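# Move deep-well plate into washer carrier at window

## Task

Take the deep-well plate off the shelved bench by the door and set it in the plate washer's carrier on the shelved bench by the window. It must lie flat on the carrier floor, within the corner stops, with its labelled short edge toward the carrier end marked A1. The task fails if the plate ever touches the floor or if the robot falls over or is left leaning. Finally release the plate and pull the robot away; it only counts if the plate stays put without the robot holding it.

## Robot and tools

Robot: the LinearBot. It has an omnidirectional base with strong wheel motors (7 N m) and a column about 1.75 m high. A carriage slides 1.0 m along the column (lift_m) and carries two identical six-joint arms, each ending in a two-finger gripper. The arm bases sit near 0.57 m + lift_m above the floor, and carriage parts hang about 0.15 m lower. A hand can reach 0.78 m from its shoulder but only about 0.38 m below its arm base. A hand is roughly 0.16 m long and 0.1 m wide (0.14 m with fingers open). Parked arm joints 1 to 6 are 0, 0.05, 0.05, 1.45, 0, 0; parked, the robot is about 0.95 m wide and 0.7 m long. Cameras: carriage_camera is fixed on the carriage, aimed forward and tilted about 20 degrees down; left_wrist_camera and right_wrist_camera look out beyond the fingertips. The carriage camera and parked fingertips can be up to about 0.45 m above the arm bases. Loose objects may occasionally get a brief shove from outside.

Frames: the base frame has its origin on the floor below the base centre, x forward, y left, z up. left_hand and right_hand are the midpoints between each hand's finger pads, in this frame. quat_wxyz rotates base axes into hand axes; hand z runs along the fingers and the fingers open along hand y; a hand pointing straight up with joints 1, 5, 6 at 0 reads (1, 0, 0, 0). The odometry frame is the base frame at scene start. base_odometry counts wheel rotation only, so slip looks like travel; heading is positive leftward, from -3.142 to 3.142.

execute_actions: argument actions is a list with one action or none (empty returns state and images only). cameras picks which images return: omitted, null or ["all"] gives all, [] gives none; an unknown name rejects the call. An action may hold base, joints or both; its motions begin together. base takes exactly one key, each an offset measured from where the base last reported itself: translate_m (metres, forward positive, -2 to 2), strafe_m (metres, left positive, -2 to 2), rotate_rad (radians, counter-clockwise positive, -6.3 to 6.3). joints is a set of absolute targets by name: lift_m 0 to 1 m; left_/right_joint1_rad -2.617 to 3.054 (vertical-axis swing, 0 forward, positive left); joint2 0 to 3.141 (shoulder: 0 upper arm level backward, 1.57 upright, 3.14 level forward); joint3 0 to 3.141 (elbow: 0 folded, 3.14 straight); joint4 -1.57 to 1.57 (wrist pitch, positive lifts fingertips); joint5 -1.57 to 1.57 (wrist yaw, positive swings fingertips right, opposite to joint1); joint6 -2.094 to 2.094 (roll about finger axis, positive clockwise viewed from forearm); left_/right_gripper_m 0 to 0.093 (pad gap, metres). Done tolerances: lift 0.004, joint1 0.02, joint2 0.055, joint3 0.055, joint4 0.04, joint5 0.02, joint6 0.02, gripper 0.004. Any action ends within 15 s. Unnamed joints or base may still push toward earlier targets without the status showing it. Unknown keys or out-of-range numbers reject the call with no motion. Once a result reports a stop, the remaining motion calls in that same reply are skipped.

wait(seconds, 0 to 10): commands nothing and returns state and images. zoom_image(camera, region [x0, y0, x1, y1] in pixels, origin top-left, at most 504 by 504): a sharper crop of that camera's latest full image. finished_scene(scene): closes the current scene irreversibly after the robot holds its last command; the result says whether the goal was met and may carry a new task. Replying with no tool call ends everything.

Reading results: base_status and joint_status describe the last accepted action. For the base, done means the wheels turned the commanded amount, slip included; a move of a millimetre or two may fall short yet say done. off_target: stopped short and maybe still pushing. contact_stop or time_out: old target dropped, holding in place. "joint command not followed" (often with a cause: line) means a safety check withheld an arm's targets, typically because the arm would come within millimetres of itself or the other arm; the gripper part still runs, and withheld joints read not_followed and may be retried on later actions. To untangle, move only the withheld arm clear first, then the other in a later action. on_its_own lists uncommanded behaviour; "held at" is a joint's held target, not its position. A gripper holding something usually reads off_target. motor_effort gives percent of maximum, positive toward larger joint values, bracket = peak in the last action; readings carry fixed bias plus noise. Falling lift effort while lowering means a hand or load is resting on something. drive_wheels clearly higher at rest than after a free move means the base is pressing on something. "Motor temperatures" lists per arm, per joint, in joint_positions order.

Cautions: contact stops on base and lift trigger late or not at all, and arms are often unwatched; arms and grippers never stop on contact and snap to targets once free. After a blocked drive, back off about 0.2 m (or turn back), repeat if still pressed. The column can strike a table edge the base passes under; reversing into such an edge can tip the robot. Hand readings drift, more at full reach; a level hand sags 10 to 17 cm under 1 kg and a straight arm may not lift 1 kg. Grip force is about 45 to 60 N per pad. Tipping is likeliest with a high carriage, extended arms, loads, pulling or sudden stops; about 1.5 kg per hand with both arms forward can topple it; only images reveal a lean. Never let the arms strike or press each other hard; "ARM HIT" flags a hard self-collision. Heat: outstretched or loaded arms warm quickly, even while you think; MOTOR HOT appears at 75 °C, at 90 °C that arm halts for 10 seconds (OVER-TEMPERATURE FAULT, keys read limit_stop_at_motor_heat; resend targets), and at 100 °C the arm goes limp and drops. The robot keeps its last command during thinking. Avoid drops, slips, slams and hard pushes.

Each tool is called after ">>>" by a JSON object that holds its "api" and its "payload".

## Session

>>> {"api": "execute_actions", "payload": {"actions": []}}

Scene clock: 0.00 s.
Motor temperatures (°C, as the motors report them): left_arm=[25 28 27 27 25 25] | right_arm=[25 27 24 25 26 26]
base_odometry: x=+0.000 y=+0.000 heading=+0.000 (m, m, rad; odometry frame)
base_status: not commanded
joint_positions: lift_m=+0.300 left_joint1_rad=-0.002 left_joint2_rad=+0.056 left_joint3_rad=+0.028 left_joint4_rad=+1.425 left_joint5_rad=-0.038 left_joint6_rad=+0.001 left_gripper_m=+0.094 right_joint1_rad=-0.004 right_joint2_rad=+0.063 right_joint3_rad=+0.067 right_joint4_rad=+1.415 right_joint5_rad=+0.024 right_joint6_rad=+0.008 right_gripper_m=+0.095
joint_status: not commanded
motor_effort: lift_m=+19 drive_wheels=-1 (%)
left_hand: x=+0.3211 y=+0.3330 z=+1.3238 quat_wxyz=(+0.996, -0.019, +0.087, +0.001) (m; base frame)
right_hand: x=+0.3141 y=-0.3309 z=+1.3344 quat_wxyz=(+0.997, +0.012, +0.076, +0.001) (m; base frame)
pictures: carriage_camera, left_wrist_camera, right_wrist_camera
Images, in order (width x height): carriage_camera 504x504, left_wrist_camera 504x504, right_wrist_camera 504x504.

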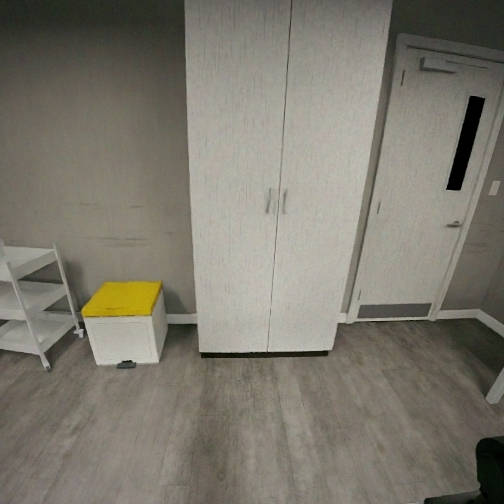

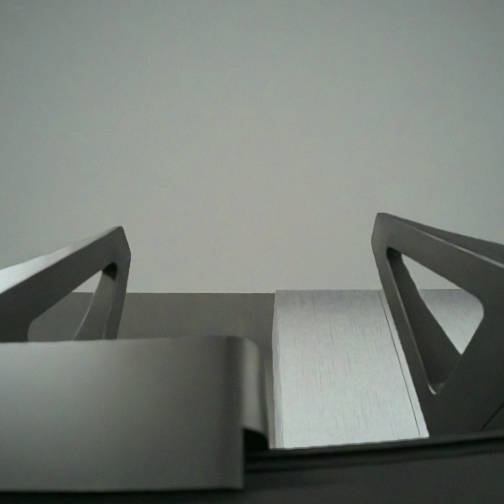

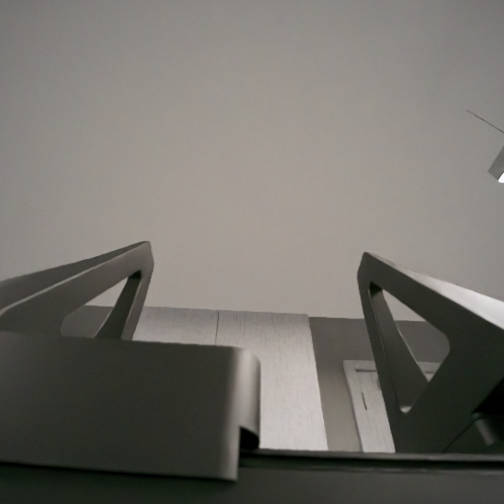

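>>> {"api": "execute_actions", "payload": {"actions": [{"base":{"rotate_rad":-1.57},"joints":{"lift_m":0.5}}], "cameras": ["carriage_camera"]}}

>>> {"api": "execute_actions", "payload": {"actions": [{"base":{"rotate_rad":-1.57}}], "cameras": ["carriage_camera"]}}

>>> {"api": "execute_actions", "payload": {"actions": [{"base":{"rotate_rad":-1.57}}], "cameras": ["carriage_camera"]}}

Scene clock: 6.60 s.
Motor temperatures (°C, as the motors report them): left_arm=[25 28 27 27 25 25] | right_arm=[25 27 25 25 26 26]
base_odometry: x=+0.000 y=+0.000 heading=-1.570 (m, m, rad; odometry frame)
base_status: done
joint_positions: lift_m=+0.500 left_joint1_rad=-0.002 left_joint2_rad=+0.056 left_joint3_rad=+0.028 left_joint4_rad=+1.424 left_joint5_rad=-0.038 left_joint6_rad=+0.001 left_gripper_m=+0.094 right_joint1_rad=-0.004 right_joint2_rad=+0.063 right_joint3_rad=+0.067 right_joint4_rad=+1.413 right_joint5_rad=+0.024 right_joint6_rad=+0.008 right_gripper_m=+0.095
joint_status: all done
motor_effort: lift_m=+19(27) drive_wheels=+4(11) (%)
left_hand: x=+0.3212 y=+0.3330 z=+1.5237 quat_wxyz=(+0.996, -0.019, +0.087, +0.001) (m; base frame)
right_hand: x=+0.3145 y=-0.3309 z=+1.5343 quat_wxyz=(+0.997, +0.012, +0.077, +0.001) (m; base frame)
pictures: carriage_camera
Images, in order (width x height): carriage_camera 504x504.

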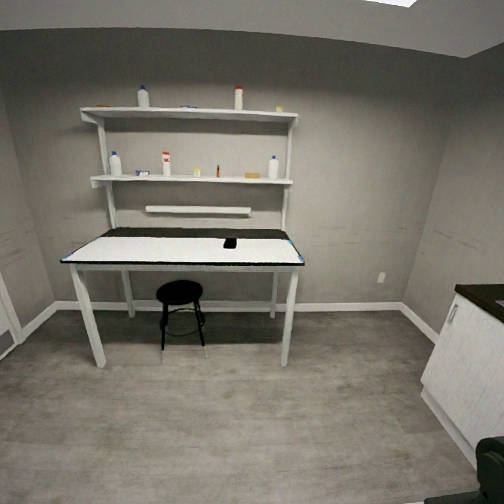

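Scene clock: 9.70 s.
Motor temperatures (°C, as the motors report them): left_arm=[25 28 28 27 25 25] | right_arm=[25 27 25 25 26 26]
base_odometry: x=+0.000 y=+0.000 heading=-3.139 (m, m, rad; odometry frame)
base_status: done
joint_positions: lift_m=+0.500 left_joint1_rad=-0.002 left_joint2_rad=+0.056 left_joint3_rad=+0.028 left_joint4_rad=+1.423 left_joint5_rad=-0.038 left_joint6_rad=+0.001 left_gripper_m=+0.094 right_joint1_rad=-0.004 right_joint2_rad=+0.063 right_joint3_rad=+0.067 right_joint4_rad=+1.413 right_joint5_rad=+0.024 right_joint6_rad=+0.008 right_gripper_m=+0.095
joint_status: not commanded
motor_effort: lift_m=+19(19) drive_wheels=+4(8) (%)
left_hand: x=+0.3213 y=+0.3330 z=+1.5237 quat_wxyz=(+0.996, -0.019, +0.088, +0.001) (m; base frame)
right_hand: x=+0.3146 y=-0.3309 z=+1.5342 quat_wxyz=(+0.997, +0.012, +0.077, +0.001) (m; base frame)
pictures: carriage_camera
Images, in order (width x height): carriage_camera 504x504.

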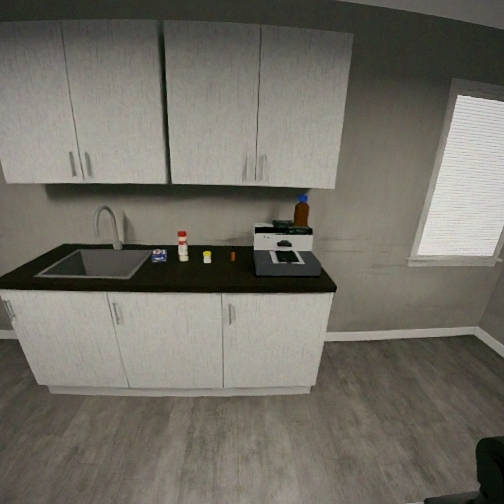

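Scene clock: 12.80 s.
Motor temperatures (°C, as the motors report them): left_arm=[25 28 28 27 25 25] | right_arm=[25 28 26 25 26 26]
base_odometry: x=+0.000 y=+0.000 heading=+1.575 (m, m, rad; odometry frame)
base_status: done
joint_positions: lift_m=+0.500 left_joint1_rad=-0.002 left_joint2_rad=+0.056 left_joint3_rad=+0.028 left_joint4_rad=+1.423 left_joint5_rad=-0.038 left_joint6_rad=+0.001 left_gripper_m=+0.094 right_joint1_rad=-0.004 right_joint2_rad=+0.063 right_joint3_rad=+0.067 right_joint4_rad=+1.413 right_joint5_rad=+0.024 right_joint6_rad=+0.008 right_gripper_m=+0.095
joint_status: not commanded
motor_effort: lift_m=+19(19) drive_wheels=+4(9) (%)
left_hand: x=+0.3213 y=+0.3330 z=+1.5237 quat_wxyz=(+0.996, -0.019, +0.088, +0.001) (m; base frame)
right_hand: x=+0.3146 y=-0.3309 z=+1.5342 quat_wxyz=(+0.997, +0.012, +0.077, +0.001) (m; base frame)
pictures: carriage_camera
Images, in order (width x height): carriage_camera 504x504.

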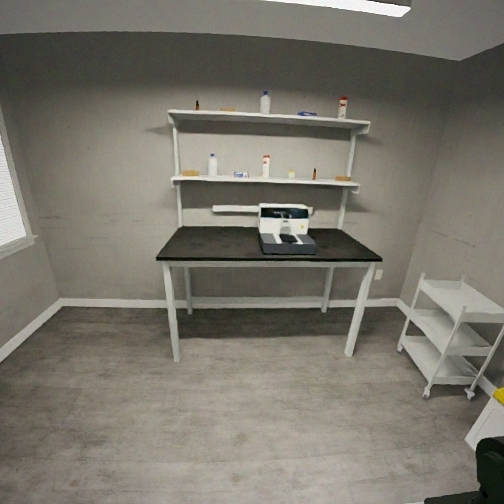

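>>> {"api": "execute_actions", "payload": {"actions": [{"base":{"translate_m":0.8}}], "cameras": ["carriage_camera"]}}

>>> {"api": "zoom_image", "payload": {"camera": "carriage_camera", "region": [230,200,410,380]}}

>>> {"api": "execute_actions", "payload": {"actions": [{"base":{"rotate_rad":3.14}}], "cameras": []}}

>>> {"api": "execute_actions", "payload": {"actions": [{"base":{"translate_m":1.6},"joints":{"right_joint2_rad":1.2,"right_joint3_rad":1.0,"right_joint4_rad":-1.3}}]}}

>>> {"api": "zoom_image", "payload": {"camera": "carriage_camera", "region": [150,220,290,360]}}

Scene clock: 26.50 s.
Motor temperatures (°C, as the motors report them): left_arm=[25 29 29 27 25 25] | right_arm=[25 28 27 25 26 26]
base_odometry: x=-0.002 y=+0.800 heading=+1.573 (m, m, rad; odometry frame)
base_status: done
joint_positions: lift_m=+0.500 left_joint1_rad=-0.002 left_joint2_rad=+0.056 left_joint3_rad=+0.028 left_joint4_rad=+1.424 left_joint5_rad=-0.038 left_joint6_rad=+0.001 left_gripper_m=+0.094 right_joint1_rad=-0.004 right_joint2_rad=+0.063 right_joint3_rad=+0.067 right_joint4_rad=+1.412 right_joint5_rad=+0.024 right_joint6_rad=+0.008 right_gripper_m=+0.095
joint_status: not commanded
motor_effort: lift_m=+19(19) drive_wheels=+4(13) (%)
left_hand: x=+0.3212 y=+0.3330 z=+1.5237 quat_wxyz=(+0.996, -0.019, +0.087, +0.001) (m; base frame)
right_hand: x=+0.3147 y=-0.3309 z=+1.5342 quat_wxyz=(+0.997, +0.012, +0.077, +0.001) (m; base frame)
pictures: carriage_camera
Images, in order (width x height): carriage_camera 504x504.

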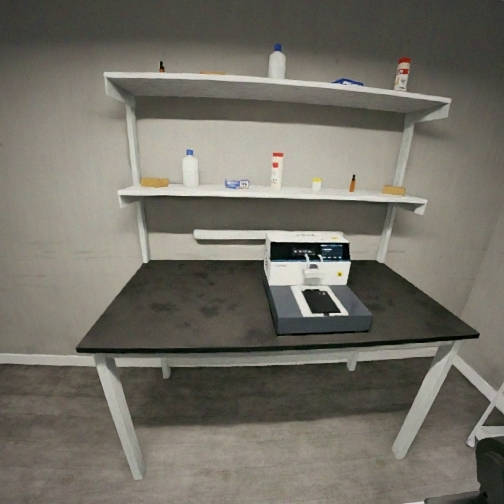

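Region (230, 200, 410, 380) of carriage_camera's 504x504 image, scaled by 2.800, with more detail than that image has.

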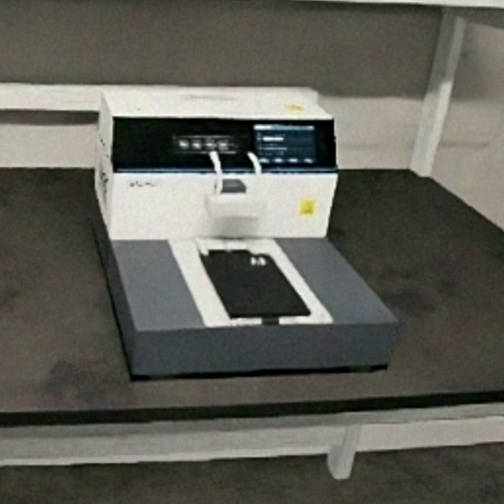

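Scene clock: 30.77 s.
Motor temperatures (°C, as the motors report them): left_arm=[25 29 30 27 25 25] | right_arm=[25 28 27 25 26 26]
base_odometry: x=-0.001 y=+0.800 heading=-1.570 (m, m, rad; odometry frame)
base_status: done
joint_positions: lift_m=+0.500 left_joint1_rad=-0.002 left_joint2_rad=+0.056 left_joint3_rad=+0.028 left_joint4_rad=+1.421 left_joint5_rad=-0.038 left_joint6_rad=+0.001 left_gripper_m=+0.094 right_joint1_rad=-0.004 right_joint2_rad=+0.063 right_joint3_rad=+0.067 right_joint4_rad=+1.410 right_joint5_rad=+0.024 right_joint6_rad=+0.008 right_gripper_m=+0.095
joint_status: not commanded
motor_effort: lift_m=+19(19) drive_wheels=+4(12) (%)
left_hand: x=+0.3218 y=+0.3330 z=+1.5236 quat_wxyz=(+0.996, -0.019, +0.089, +0.001) (m; base frame)
right_hand: x=+0.3153 y=-0.3309 z=+1.5341 quat_wxyz=(+0.997, +0.012, +0.079, +0.001) (m; base frame)
pictures: none
No camera images: the call's "cameras" was empty. Leave "cameras" out to get every camera's image.

Scene clock: 36.37 s.
Motor temperatures (°C, as the motors report them): left_arm=[25 29 30 27 25 25] | right_arm=[25 28 28 25 26 26]
base_odometry: x=+0.002 y=-0.800 heading=-1.569 (m, m, rad; odometry frame)
base_status: done
joint_positions: lift_m=+0.500 left_joint1_rad=-0.002 left_joint2_rad=+0.056 left_joint3_rad=+0.028 left_joint4_rad=+1.421 left_joint5_rad=-0.038 left_joint6_rad=+0.001 left_gripper_m=+0.094 right_joint1_rad=-0.004 right_joint2_rad=+1.197 right_joint3_rad=+0.987 right_joint4_rad=-1.297 right_joint5_rad=+0.024 right_joint6_rad=+0.008 right_gripper_m=+0.095
joint_status: all done
motor_effort: lift_m=+19(19) drive_wheels=+5(13) (%)
left_hand: x=+0.3218 y=+0.3330 z=+1.5236 quat_wxyz=(+0.996, -0.019, +0.089, +0.001) (m; base frame)
right_hand: x=+0.4668 y=-0.3315 z=+1.2218 quat_wxyz=(+0.032, +0.007, +0.999, -0.012) (m; base frame)
pictures: carriage_camera, left_wrist_camera, right_wrist_camera
Images, in order (width x height): carriage_camera 504x504, left_wrist_camera 504x504, right_wrist_camera 504x504.

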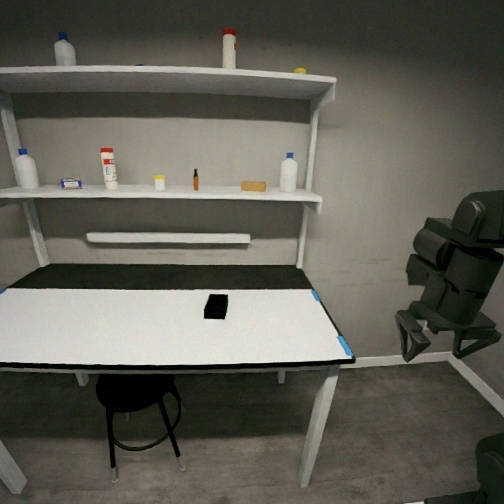

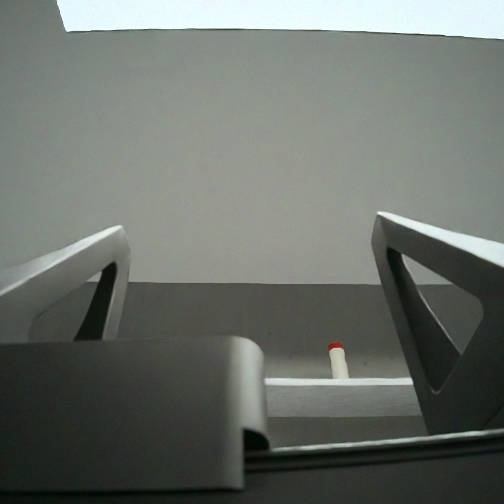

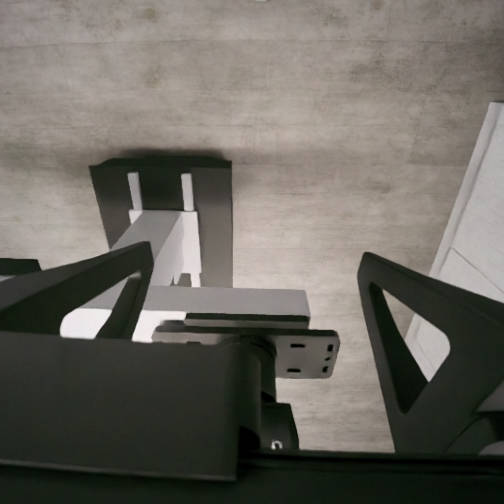

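Region (150, 220, 290, 360) of carriage_camera's 504x504 image, scaled by 3.600, with more detail than that image has.

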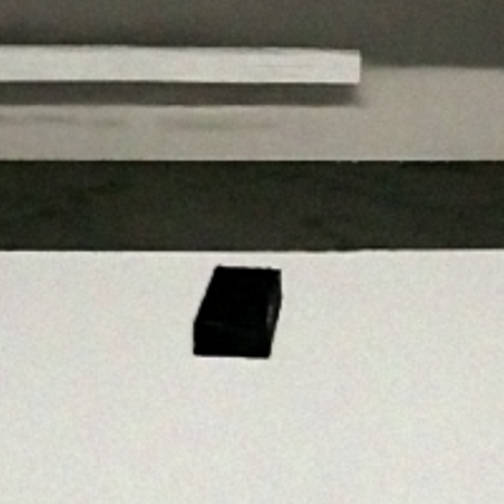

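>>> {"api": "execute_actions", "payload": {"actions": [{"base":{"strafe_m":0.47},"joints":{"right_joint2_rad":2.0,"right_joint3_rad":1.8,"right_joint4_rad":-1.37,"right_joint5_rad":-0.02}}], "cameras": ["carriage_camera","right_wrist_camera"]}}

Scene clock: 47.87 s.
Motor temperatures (°C, as the motors report them): left_arm=[25 30 31 27 25 25] | right_arm=[25 29 30 25 26 26]
base_odometry: x=+0.472 y=-0.799 heading=-1.569 (m, m, rad; odometry frame)
base_status: done
joint_positions: lift_m=+0.500 left_joint1_rad=-0.002 left_joint2_rad=+0.056 left_joint3_rad=+0.028 left_joint4_rad=+1.422 left_joint5_rad=-0.038 left_joint6_rad=+0.001 left_gripper_m=+0.094 right_joint1_rad=-0.003 right_joint2_rad=+1.990 right_joint3_rad=+1.787 right_joint4_rad=-1.363 right_joint5_rad=-0.017 right_joint6_rad=+0.008 right_gripper_m=+0.095
joint_status: all done
motor_effort: lift_m=+19(19) drive_wheels=+1(9) (%)
left_hand: x=+0.3216 y=+0.3330 z=+1.5237 quat_wxyz=(+0.996, -0.019, +0.088, +0.001) (m; base frame)
right_hand: x=+0.6560 y=-0.3250 z=+1.2185 quat_wxyz=(+0.002, +0.006, +1.000, +0.008) (m; base frame)
pictures: carriage_camera, right_wrist_camera
Images, in order (width x height): carriage_camera 504x504, right_wrist_camera 504x504.

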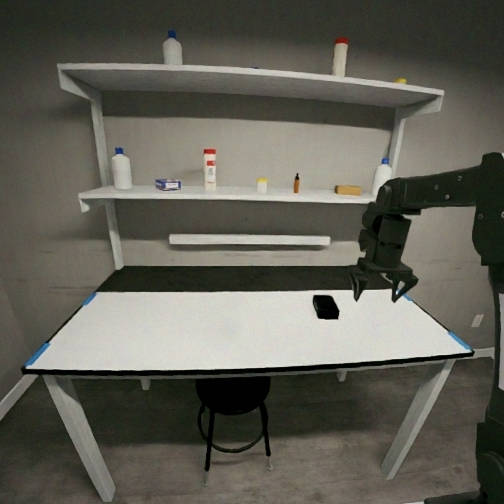

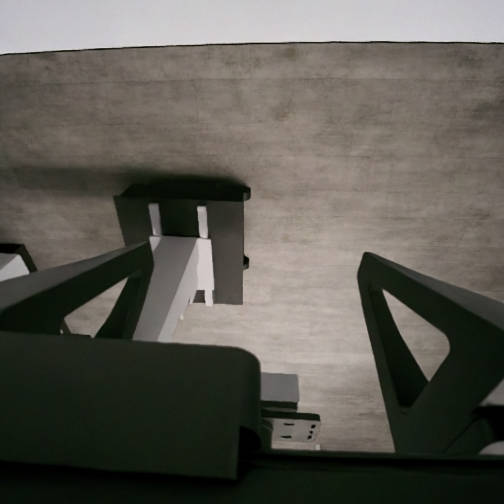

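>>> {"api": "execute_actions", "payload": {"actions": [{"base":{"translate_m":0.3},"joints":{"lift_m":0.42}}], "cameras": ["carriage_camera","right_wrist_camera"]}}

Scene clock: 56.73 s.
Motor temperatures (°C, as the motors report them): left_arm=[25 30 31 27 25 25] | right_arm=[25 32 30 25 26 26]
base_odometry: x=+0.473 y=-1.099 heading=-1.568 (m, m, rad; odometry frame)
base_status: done
joint_positions: lift_m=+0.420 left_joint1_rad=-0.002 left_joint2_rad=+0.056 left_joint3_rad=+0.028 left_joint4_rad=+1.422 left_joint5_rad=-0.038 left_joint6_rad=+0.001 left_gripper_m=+0.094 right_joint1_rad=-0.003 right_joint2_rad=+1.991 right_joint3_rad=+1.794 right_joint4_rad=-1.368 right_joint5_rad=-0.017 right_joint6_rad=+0.008 right_gripper_m=+0.095
joint_status: all done
motor_effort: lift_m=+19(17) drive_wheels=+4(10) (%)
left_hand: x=+0.3216 y=+0.3330 z=+1.4437 quat_wxyz=(+0.996, -0.019, +0.088, +0.001) (m; base frame)
right_hand: x=+0.6566 y=-0.3250 z=+1.1400 quat_wxyz=(+0.003, +0.006, +1.000, +0.008) (m; base frame)
pictures: carriage_camera, right_wrist_camera
Images, in order (width x height): carriage_camera 504x504, right_wrist_camera 504x504.

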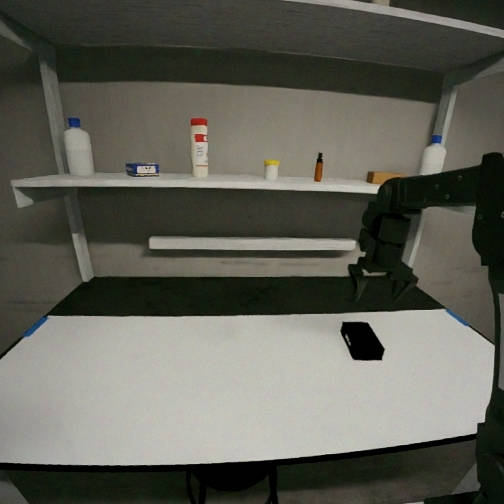

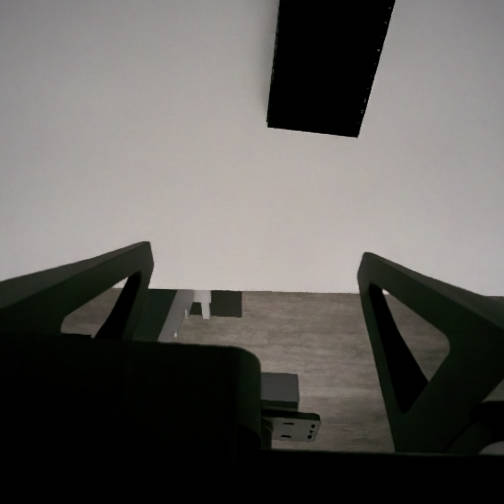

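>>> {"api": "execute_actions", "payload": {"actions": [{"base":{"strafe_m":-0.04},"joints":{"lift_m":0.38,"right_joint2_rad":2.4,"right_joint3_rad":2.2}}], "cameras": ["carriage_camera","right_wrist_camera"]}}

>>> {"api": "zoom_image", "payload": {"camera": "carriage_camera", "region": [290,250,430,390]}}

Scene clock: 67.53 s.
Motor temperatures (°C, as the motors report them): left_arm=[25 30 32 27 25 25] | right_arm=[25 35 31 25 26 26]
base_odometry: x=+0.433 y=-1.100 heading=-1.568 (m, m, rad; odometry frame)
base_status: done
joint_positions: lift_m=+0.380 left_joint1_rad=-0.002 left_joint2_rad=+0.056 left_joint3_rad=+0.028 left_joint4_rad=+1.423 left_joint5_rad=-0.038 left_joint6_rad=+0.001 left_gripper_m=+0.094 right_joint1_rad=-0.005 right_joint2_rad=+2.392 right_joint3_rad=+2.188 right_joint4_rad=-1.367 right_joint5_rad=-0.018 right_joint6_rad=+0.008 right_gripper_m=+0.095
joint_status: all done
motor_effort: lift_m=+19(17) drive_wheels=+2(8) (%)
left_hand: x=+0.3215 y=+0.3331 z=+1.4037 quat_wxyz=(+0.996, -0.019, +0.088, +0.001) (m; base frame)
right_hand: x=+0.7407 y=-0.3257 z=+1.0367 quat_wxyz=(+0.000, +0.007, +1.000, +0.009) (m; base frame)
pictures: carriage_camera, right_wrist_camera
Images, in order (width x height): carriage_camera 504x504, right_wrist_camera 504x504.

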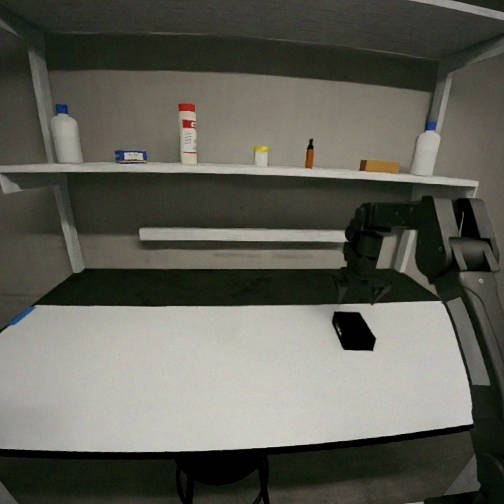

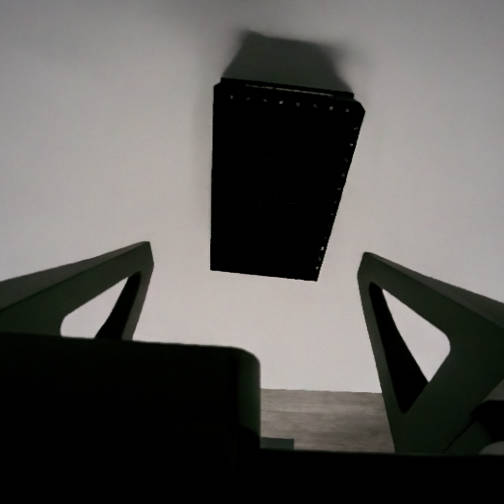

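Region (290, 250, 430, 390) of carriage_camera's 504x504 image, scaled by 3.600, with more detail than that image has.

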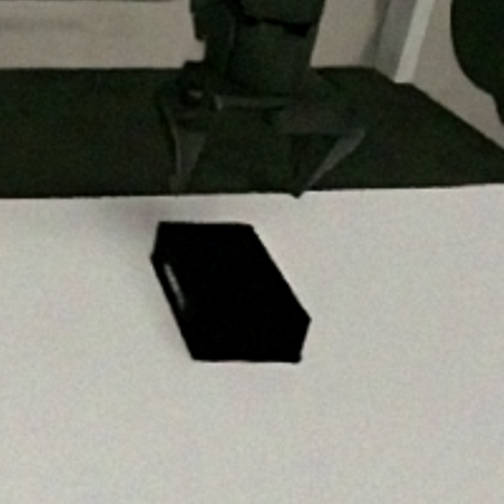

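>>> {"api": "execute_actions", "payload": {"actions": [{"base":{"strafe_m":-0.012},"joints":{"lift_m":0.33,"right_joint6_rad":0.12}}], "cameras": ["carriage_camera","right_wrist_camera"]}}

Scene clock: 71.63 s.
Motor temperatures (°C, as the motors report them): left_arm=[25 30 32 27 25 25] | right_arm=[25 37 31 25 26 26]
base_odometry: x=+0.421 y=-1.100 heading=-1.568 (m, m, rad; odometry frame)
base_status: done
joint_positions: lift_m=+0.330 left_joint1_rad=-0.002 left_joint2_rad=+0.056 left_joint3_rad=+0.028 left_joint4_rad=+1.423 left_joint5_rad=-0.038 left_joint6_rad=+0.001 left_gripper_m=+0.094 right_joint1_rad=-0.004 right_joint2_rad=+2.397 right_joint3_rad=+2.194 right_joint4_rad=-1.368 right_joint5_rad=-0.018 right_joint6_rad=+0.116 right_gripper_m=+0.095
joint_status: all done
motor_effort: lift_m=+19(19) drive_wheels=+1(8) (%)
left_hand: x=+0.3214 y=+0.3331 z=+1.3538 quat_wxyz=(+0.996, -0.019, +0.088, +0.001) (m; base frame)
right_hand: x=+0.7417 y=-0.3254 z=+0.9861 quat_wxyz=(-0.001, +0.060, +0.998, +0.009) (m; base frame)
pictures: carriage_camera, right_wrist_camera
Images, in order (width x height): carriage_camera 504x504, right_wrist_camera 504x504.

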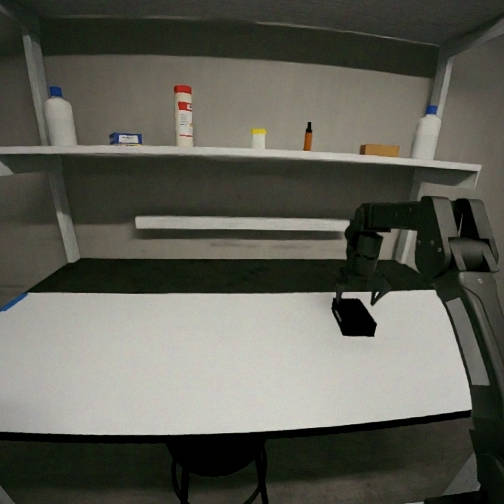

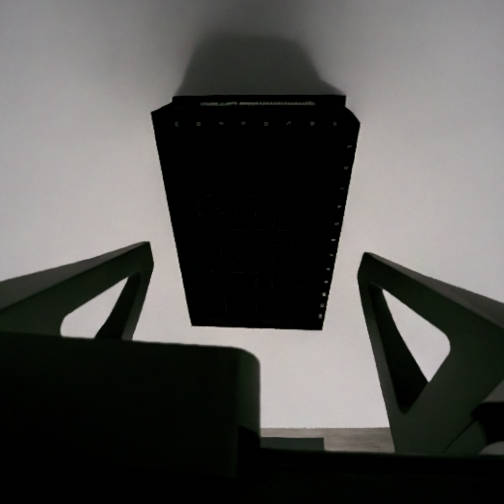

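>>> {"api": "execute_actions", "payload": {"actions": [{"base":{"translate_m":-0.02},"joints":{"lift_m":0.3}}], "cameras": ["carriage_camera","right_wrist_camera"]}}

>>> {"api": "zoom_image", "payload": {"camera": "carriage_camera", "region": [290,230,430,370]}}

Scene clock: 78.77 s.
Motor temperatures (°C, as the motors report them): left_arm=[25 30 32 27 25 25] | right_arm=[25 40 32 25 26 26]
base_odometry: x=+0.421 y=-1.080 heading=-1.568 (m, m, rad; odometry frame)
base_status: done
joint_positions: lift_m=+0.300 left_joint1_rad=-0.002 left_joint2_rad=+0.056 left_joint3_rad=+0.028 left_joint4_rad=+1.422 left_joint5_rad=-0.038 left_joint6_rad=+0.001 left_gripper_m=+0.094 right_joint1_rad=-0.004 right_joint2_rad=+2.397 right_joint3_rad=+2.194 right_joint4_rad=-1.367 right_joint5_rad=-0.018 right_joint6_rad=+0.116 right_gripper_m=+0.095
joint_status: all done
motor_effort: lift_m=+19(21) drive_wheels=+0(3) (%)
left_hand: x=+0.3217 y=+0.3331 z=+1.3237 quat_wxyz=(+0.996, -0.019, +0.088, +0.001) (m; base frame)
right_hand: x=+0.7419 y=-0.3254 z=+0.9564 quat_wxyz=(+0.000, +0.060, +0.998, +0.009) (m; base frame)
pictures: carriage_camera, right_wrist_camera
Images, in order (width x height): carriage_camera 504x504, right_wrist_camera 504x504.

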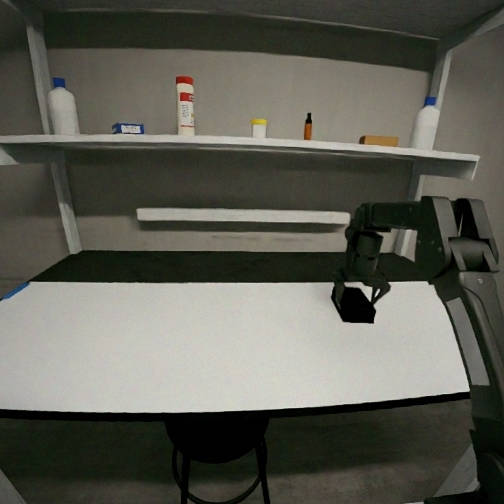

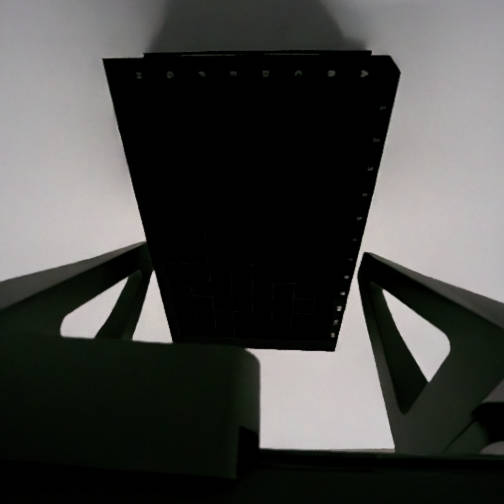

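Region (290, 230, 430, 370) of carriage_camera's 504x504 image, scaled by 3.600, with more detail than that image has.

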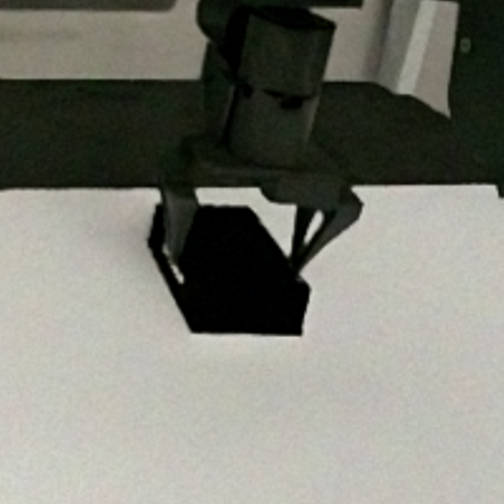

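The tips are just above the plate's top; I'll shift slightly left and lower.

>>> {"api": "execute_actions", "payload": {"actions": [{"base":{"strafe_m":0.004}}], "cameras": []}}

>>> {"api": "execute_actions", "payload": {"actions": [{"joints":{"lift_m":0.268}}], "cameras": ["carriage_camera","right_wrist_camera"]}}

>>> {"api": "zoom_image", "payload": {"camera": "carriage_camera", "region": [290,230,430,370]}}

Scene clock: 82.83 s.
Motor temperatures (°C, as the motors report them): left_arm=[25 30 32 27 25 25] | right_arm=[25 42 32 25 26 26]
base_odometry: x=+0.425 y=-1.081 heading=-1.568 (m, m, rad; odometry frame)
base_status: done
joint_positions: lift_m=+0.300 left_joint1_rad=-0.002 left_joint2_rad=+0.056 left_joint3_rad=+0.028 left_joint4_rad=+1.422 left_joint5_rad=-0.038 left_joint6_rad=+0.001 left_gripper_m=+0.094 right_joint1_rad=-0.004 right_joint2_rad=+2.397 right_joint3_rad=+2.194 right_joint4_rad=-1.367 right_joint5_rad=-0.018 right_joint6_rad=+0.116 right_gripper_m=+0.095
joint_status: not commanded
motor_effort: lift_m=+19(19) drive_wheels=+1(5) (%)
left_hand: x=+0.3217 y=+0.3331 z=+1.3237 quat_wxyz=(+0.996, -0.019, +0.088, +0.001) (m; base frame)
right_hand: x=+0.7419 y=-0.3255 z=+0.9564 quat_wxyz=(+0.000, +0.060, +0.998, +0.009) (m; base frame)
pictures: none
No camera images: the call's "cameras" was empty. Leave "cameras" out to get every camera's image.

Scene clock: 83.47 s.
Motor temperatures (°C, as the motors report them): left_arm=[25 30 32 27 25 25] | right_arm=[25 42 32 25 26 26]
base_odometry: x=+0.425 y=-1.081 heading=-1.568 (m, m, rad; odometry frame)
base_status: not commanded
joint_positions: lift_m=+0.268 left_joint1_rad=-0.002 left_joint2_rad=+0.056 left_joint3_rad=+0.028 left_joint4_rad=+1.422 left_joint5_rad=-0.038 left_joint6_rad=+0.001 left_gripper_m=+0.094 right_joint1_rad=-0.004 right_joint2_rad=+2.389 right_joint3_rad=+2.198 right_joint4_rad=-1.369 right_joint5_rad=-0.017 right_joint6_rad=+0.116 right_gripper_m=+0.095
joint_status: all done
motor_effort: lift_m=+18(18) drive_wheels=+1(2) (%)
left_hand: x=+0.3217 y=+0.3331 z=+1.2918 quat_wxyz=(+0.996, -0.019, +0.088, +0.001) (m; base frame)
right_hand: x=+0.7427 y=-0.3253 z=+0.9290 quat_wxyz=(+0.005, +0.060, +0.998, +0.009) (m; base frame)
pictures: carriage_camera, right_wrist_camera
Images, in order (width x height): carriage_camera 504x504, right_wrist_camera 504x504.

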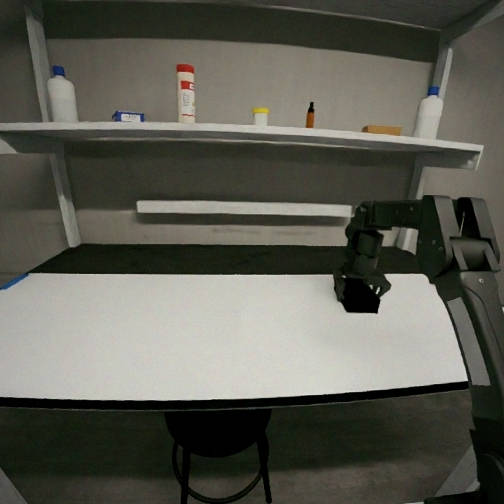

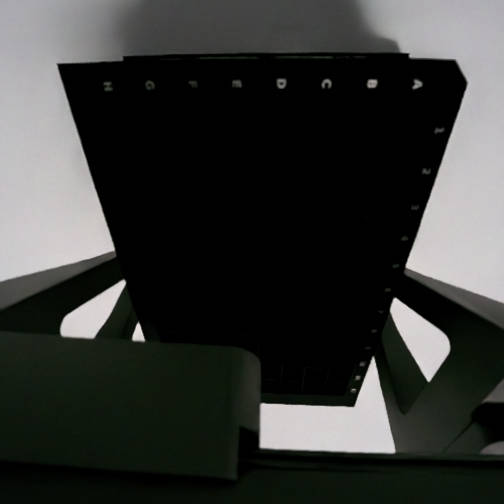

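Region (290, 230, 430, 370) of carriage_camera's 504x504 image, scaled by 3.600, with more detail than that image has.

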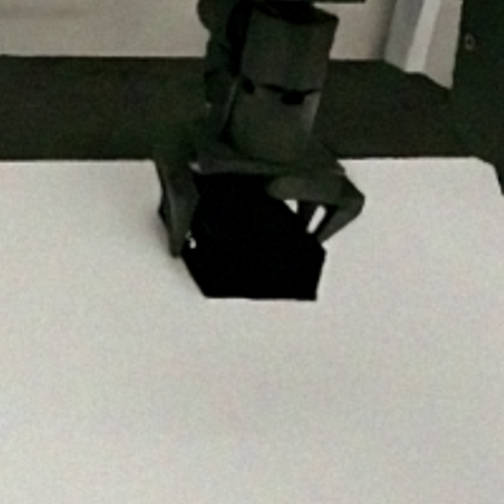

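>>> {"api": "execute_actions", "payload": {"actions": [{"joints":{"lift_m":0.274,"right_gripper_m":0.07}}], "cameras": []}}

>>> {"api": "execute_actions", "payload": {"actions": [{"joints":{"lift_m":0.45,"right_joint6_rad":0.01}}], "cameras": ["carriage_camera","right_wrist_camera"]}}

Scene clock: 87.90 s.
Motor temperatures (°C, as the motors report them): left_arm=[25 30 32 27 25 25] | right_arm=[25 44 32 25 26 26]
base_odometry: x=+0.425 y=-1.081 heading=-1.568 (m, m, rad; odometry frame)
base_status: not commanded
joint_positions: lift_m=+0.274 left_joint1_rad=-0.002 left_joint2_rad=+0.056 left_joint3_rad=+0.028 left_joint4_rad=+1.422 left_joint5_rad=-0.038 left_joint6_rad=+0.001 left_gripper_m=+0.094 right_joint1_rad=-0.004 right_joint2_rad=+2.390 right_joint3_rad=+2.198 right_joint4_rad=-1.369 right_joint5_rad=-0.018 right_joint6_rad=+0.116 right_gripper_m=+0.084
joint_status: right_gripper_m off_target (ended at +0.084, target +0.070); the others done
motor_effort: lift_m=+19(21) drive_wheels=+2(2) (%)
left_hand: x=+0.3217 y=+0.3331 z=+1.2976 quat_wxyz=(+0.996, -0.019, +0.088, +0.001) (m; base frame)
right_hand: x=+0.7427 y=-0.3252 z=+0.9344 quat_wxyz=(+0.005, +0.060, +0.998, +0.009) (m; base frame)
pictures: none
No camera images: the call's "cameras" was empty. Leave "cameras" out to get every camera's image.

Scene clock: 89.13 s.
Motor temperatures (°C, as the motors report them): left_arm=[25 30 33 27 25 25] | right_arm=[25 44 32 25 26 26]
base_odometry: x=+0.425 y=-1.081 heading=-1.568 (m, m, rad; odometry frame)
base_status: not commanded
joint_positions: lift_m=+0.450 left_joint1_rad=-0.002 left_joint2_rad=+0.056 left_joint3_rad=+0.028 left_joint4_rad=+1.422 left_joint5_rad=-0.038 left_joint6_rad=+0.001 left_gripper_m=+0.094 right_joint1_rad=-0.004 right_joint2_rad=+2.394 right_joint3_rad=+2.198 right_joint4_rad=-1.368 right_joint5_rad=-0.018 right_joint6_rad=+0.015 right_gripper_m=+0.084
joint_status: all done
motor_effort: lift_m=+19(18) drive_wheels=+1(1) (%)
left_hand: x=+0.3217 y=+0.3331 z=+1.4736 quat_wxyz=(+0.996, -0.019, +0.088, +0.001) (m; base frame)
right_hand: x=+0.7427 y=-0.3252 z=+1.1085 quat_wxyz=(+0.003, +0.009, +1.000, +0.009) (m; base frame)
pictures: carriage_camera, right_wrist_camera
Images, in order (width x height): carriage_camera 504x504, right_wrist_camera 504x504.

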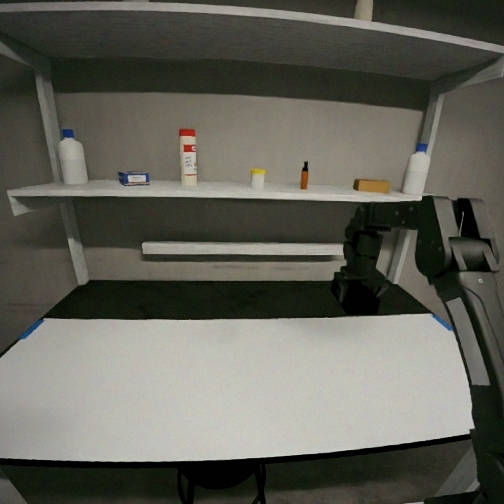

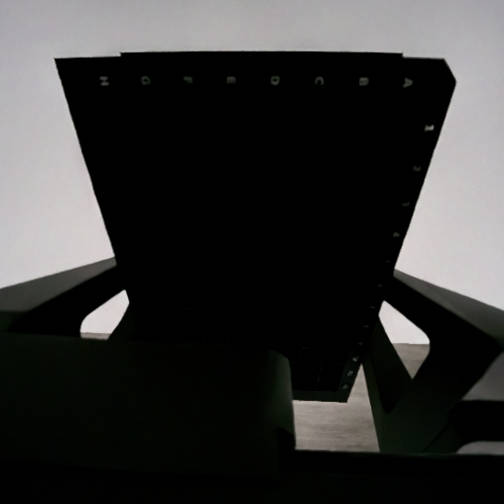

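>>> {"api": "execute_actions", "payload": {"actions": [{"base":{"translate_m":-0.9},"joints":{"lift_m":0.5}}], "cameras": []}}

>>> {"api": "execute_actions", "payload": {"actions": [{"base":{"rotate_rad":-3.144},"joints":{"right_joint2_rad":2.0,"right_joint3_rad":1.8}}], "cameras": []}}

>>> {"api": "execute_actions", "payload": {"actions": [{"base":{"strafe_m":0.49}}], "cameras": []}}

>>> {"api": "execute_actions", "payload": {"actions": [{"base":{"translate_m":1.08}}], "cameras": ["carriage_camera","right_wrist_camera"]}}

>>> {"api": "zoom_image", "payload": {"camera": "carriage_camera", "region": [260,220,440,400]}}

Scene clock: 103.13 s.
Motor temperatures (°C, as the motors report them): left_arm=[25 31 33 27 25 25] | right_arm=[25 48 32 25 26 26]
base_odometry: x=+0.422 y=-0.181 heading=-1.568 (m, m, rad; odometry frame)
base_status: done
joint_positions: lift_m=+0.500 left_joint1_rad=-0.002 left_joint2_rad=+0.056 left_joint3_rad=+0.028 left_joint4_rad=+1.421 left_joint5_rad=-0.038 left_joint6_rad=+0.001 left_gripper_m=+0.094 right_joint1_rad=-0.004 right_joint2_rad=+2.393 right_joint3_rad=+2.198 right_joint4_rad=-1.367 right_joint5_rad=-0.018 right_joint6_rad=+0.015 right_gripper_m=+0.084
joint_status: all done
motor_effort: lift_m=+19(21) drive_wheels=-2(7) (%)
left_hand: x=+0.3218 y=+0.3331 z=+1.5236 quat_wxyz=(+0.996, -0.019, +0.089, +0.001) (m; base frame)
right_hand: x=+0.7430 y=-0.3252 z=+1.1589 quat_wxyz=(+0.004, +0.009, +1.000, +0.009) (m; base frame)
pictures: none
No camera images: the call's "cameras" was empty. Leave "cameras" out to get every camera's image.

Scene clock: 107.40 s.
Motor temperatures (°C, as the motors report them): left_arm=[25 31 33 27 25 25] | right_arm=[25 48 32 25 26 26]
base_odometry: x=+0.422 y=-0.181 heading=+1.572 (m, m, rad; odometry frame)
base_status: done
joint_positions: lift_m=+0.500 left_joint1_rad=-0.002 left_joint2_rad=+0.056 left_joint3_rad=+0.028 left_joint4_rad=+1.420 left_joint5_rad=-0.038 left_joint6_rad=+0.001 left_gripper_m=+0.095 right_joint1_rad=-0.012 right_joint2_rad=+1.998 right_joint3_rad=+1.817 right_joint4_rad=-1.363 right_joint5_rad=-0.017 right_joint6_rad=+0.015 right_gripper_m=+0.084
joint_status: all done
motor_effort: lift_m=+19(19) drive_wheels=+4(12) (%)
left_hand: x=+0.3221 y=+0.3331 z=+1.5236 quat_wxyz=(+0.996, -0.019, +0.089, +0.001) (m; base frame)
right_hand: x=+0.6633 y=-0.3285 z=+1.2232 quat_wxyz=(+0.014, +0.013, +1.000, +0.008) (m; base frame)
pictures: none
No camera images: the call's "cameras" was empty. Leave "cameras" out to get every camera's image.

Scene clock: 110.57 s.
Motor temperatures (°C, as the motors report them): left_arm=[25 31 33 27 25 25] | right_arm=[25 48 32 25 26 26]
base_odometry: x=-0.068 y=-0.180 heading=+1.571 (m, m, rad; odometry frame)
base_status: done
joint_positions: lift_m=+0.500 left_joint1_rad=-0.002 left_joint2_rad=+0.056 left_joint3_rad=+0.028 left_joint4_rad=+1.420 left_joint5_rad=-0.038 left_joint6_rad=+0.001 left_gripper_m=+0.095 right_joint1_rad=-0.005 right_joint2_rad=+1.998 right_joint3_rad=+1.817 right_joint4_rad=-1.363 right_joint5_rad=-0.018 right_joint6_rad=+0.015 right_gripper_m=+0.084
joint_status: not commanded
motor_effort: lift_m=+19(19) drive_wheels=-5(11) (%)
left_hand: x=+0.3221 y=+0.3331 z=+1.5236 quat_wxyz=(+0.996, -0.019, +0.089, +0.001) (m; base frame)
right_hand: x=+0.6633 y=-0.3257 z=+1.2232 quat_wxyz=(+0.014, +0.010, +1.000, +0.009) (m; base frame)
pictures: none
No camera images: the call's "cameras" was empty. Leave "cameras" out to get every camera's image.

Scene clock: 115.13 s.
Motor temperatures (°C, as the motors report them): left_arm=[25 31 33 27 25 25] | right_arm=[25 48 32 25 26 26]
base_odometry: x=-0.069 y=+0.900 heading=+1.571 (m, m, rad; odometry frame)
base_status: done
joint_positions: lift_m=+0.500 left_joint1_rad=-0.002 left_joint2_rad=+0.056 left_joint3_rad=+0.028 left_joint4_rad=+1.421 left_joint5_rad=-0.038 left_joint6_rad=+0.001 left_gripper_m=+0.095 right_joint1_rad=-0.005 right_joint2_rad=+1.998 right_joint3_rad=+1.817 right_joint4_rad=-1.366 right_joint5_rad=-0.018 right_joint6_rad=+0.015 right_gripper_m=+0.084
joint_status: not commanded
motor_effort: lift_m=+19(19) drive_wheels=-4(11) (%)
left_hand: x=+0.3220 y=+0.3331 z=+1.5236 quat_wxyz=(+0.996, -0.019, +0.089, +0.001) (m; base frame)
right_hand: x=+0.6625 y=-0.3254 z=+1.2232 quat_wxyz=(+0.012, +0.010, +1.000, +0.009) (m; base frame)
pictures: carriage_camera, right_wrist_camera
Images, in order (width x height): carriage_camera 504x504, right_wrist_camera 504x504.

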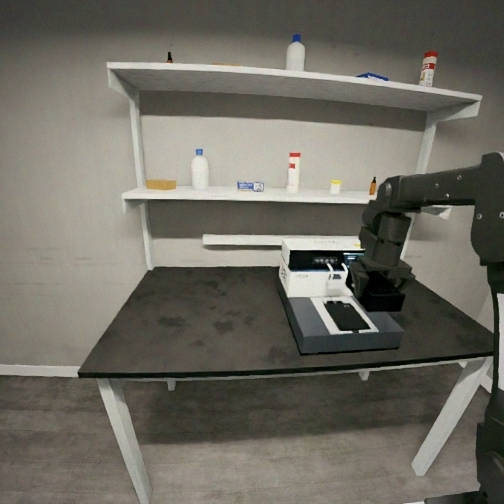

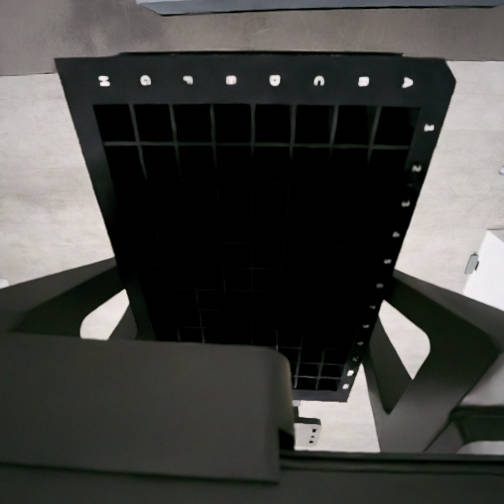

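Region (260, 220, 440, 400) of carriage_camera's 504x504 image, scaled by 2.800, with more detail than that image has.

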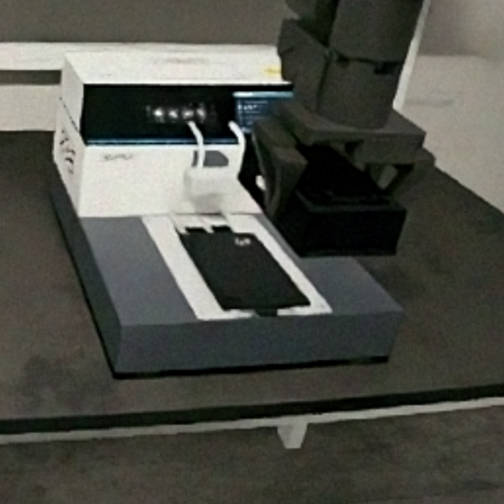

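>>> {"api": "execute_actions", "payload": {"actions": [{"base":{"translate_m":0.17},"joints":{"lift_m":0.4}}], "cameras": ["carriage_camera","right_wrist_camera"]}}

>>> {"api": "zoom_image", "payload": {"camera": "carriage_camera", "region": [280,220,460,400]}}

Scene clock: 122.57 s.
Motor temperatures (°C, as the motors report them): left_arm=[25 31 33 27 25 25] | right_arm=[25 47 31 26 26 26]
base_odometry: x=-0.069 y=+1.069 heading=+1.572 (m, m, rad; odometry frame)
base_status: done
joint_positions: lift_m=+0.400 left_joint1_rad=-0.002 left_joint2_rad=+0.056 left_joint3_rad=+0.028 left_joint4_rad=+1.422 left_joint5_rad=-0.038 left_joint6_rad=+0.001 left_gripper_m=+0.095 right_joint1_rad=-0.005 right_joint2_rad=+1.997 right_joint3_rad=+1.810 right_joint4_rad=-1.370 right_joint5_rad=-0.018 right_joint6_rad=+0.015 right_gripper_m=+0.084
joint_status: all done
motor_effort: lift_m=+19(18) drive_wheels=+3(10) (%)
left_hand: x=+0.3216 y=+0.3331 z=+1.4237 quat_wxyz=(+0.996, -0.019, +0.088, +0.001) (m; base frame)
right_hand: x=+0.6599 y=-0.3253 z=+1.1217 quat_wxyz=(+0.007, +0.010, +1.000, +0.009) (m; base frame)
pictures: carriage_camera, right_wrist_camera
Images, in order (width x height): carriage_camera 504x504, right_wrist_camera 504x504.

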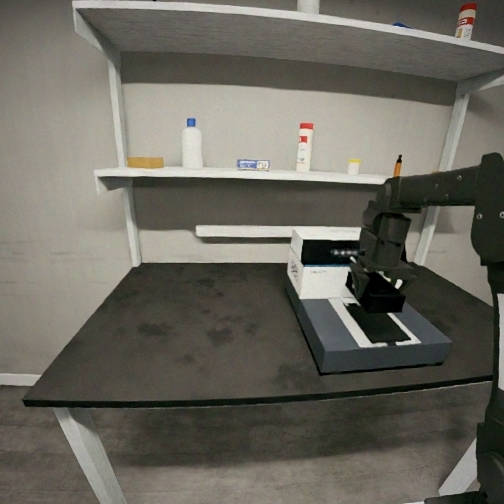

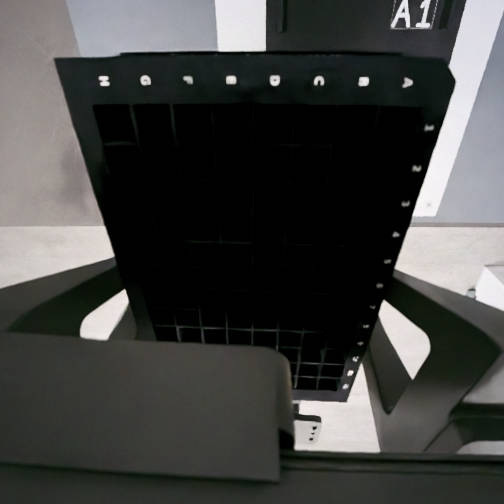

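Region (280, 220, 460, 400) of carriage_camera's 504x504 image, scaled by 2.800, with more detail than that image has.

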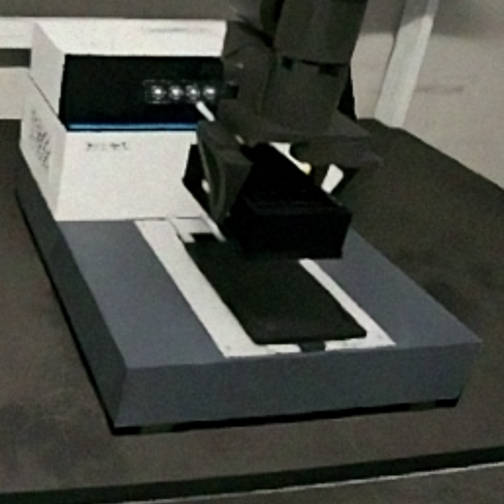

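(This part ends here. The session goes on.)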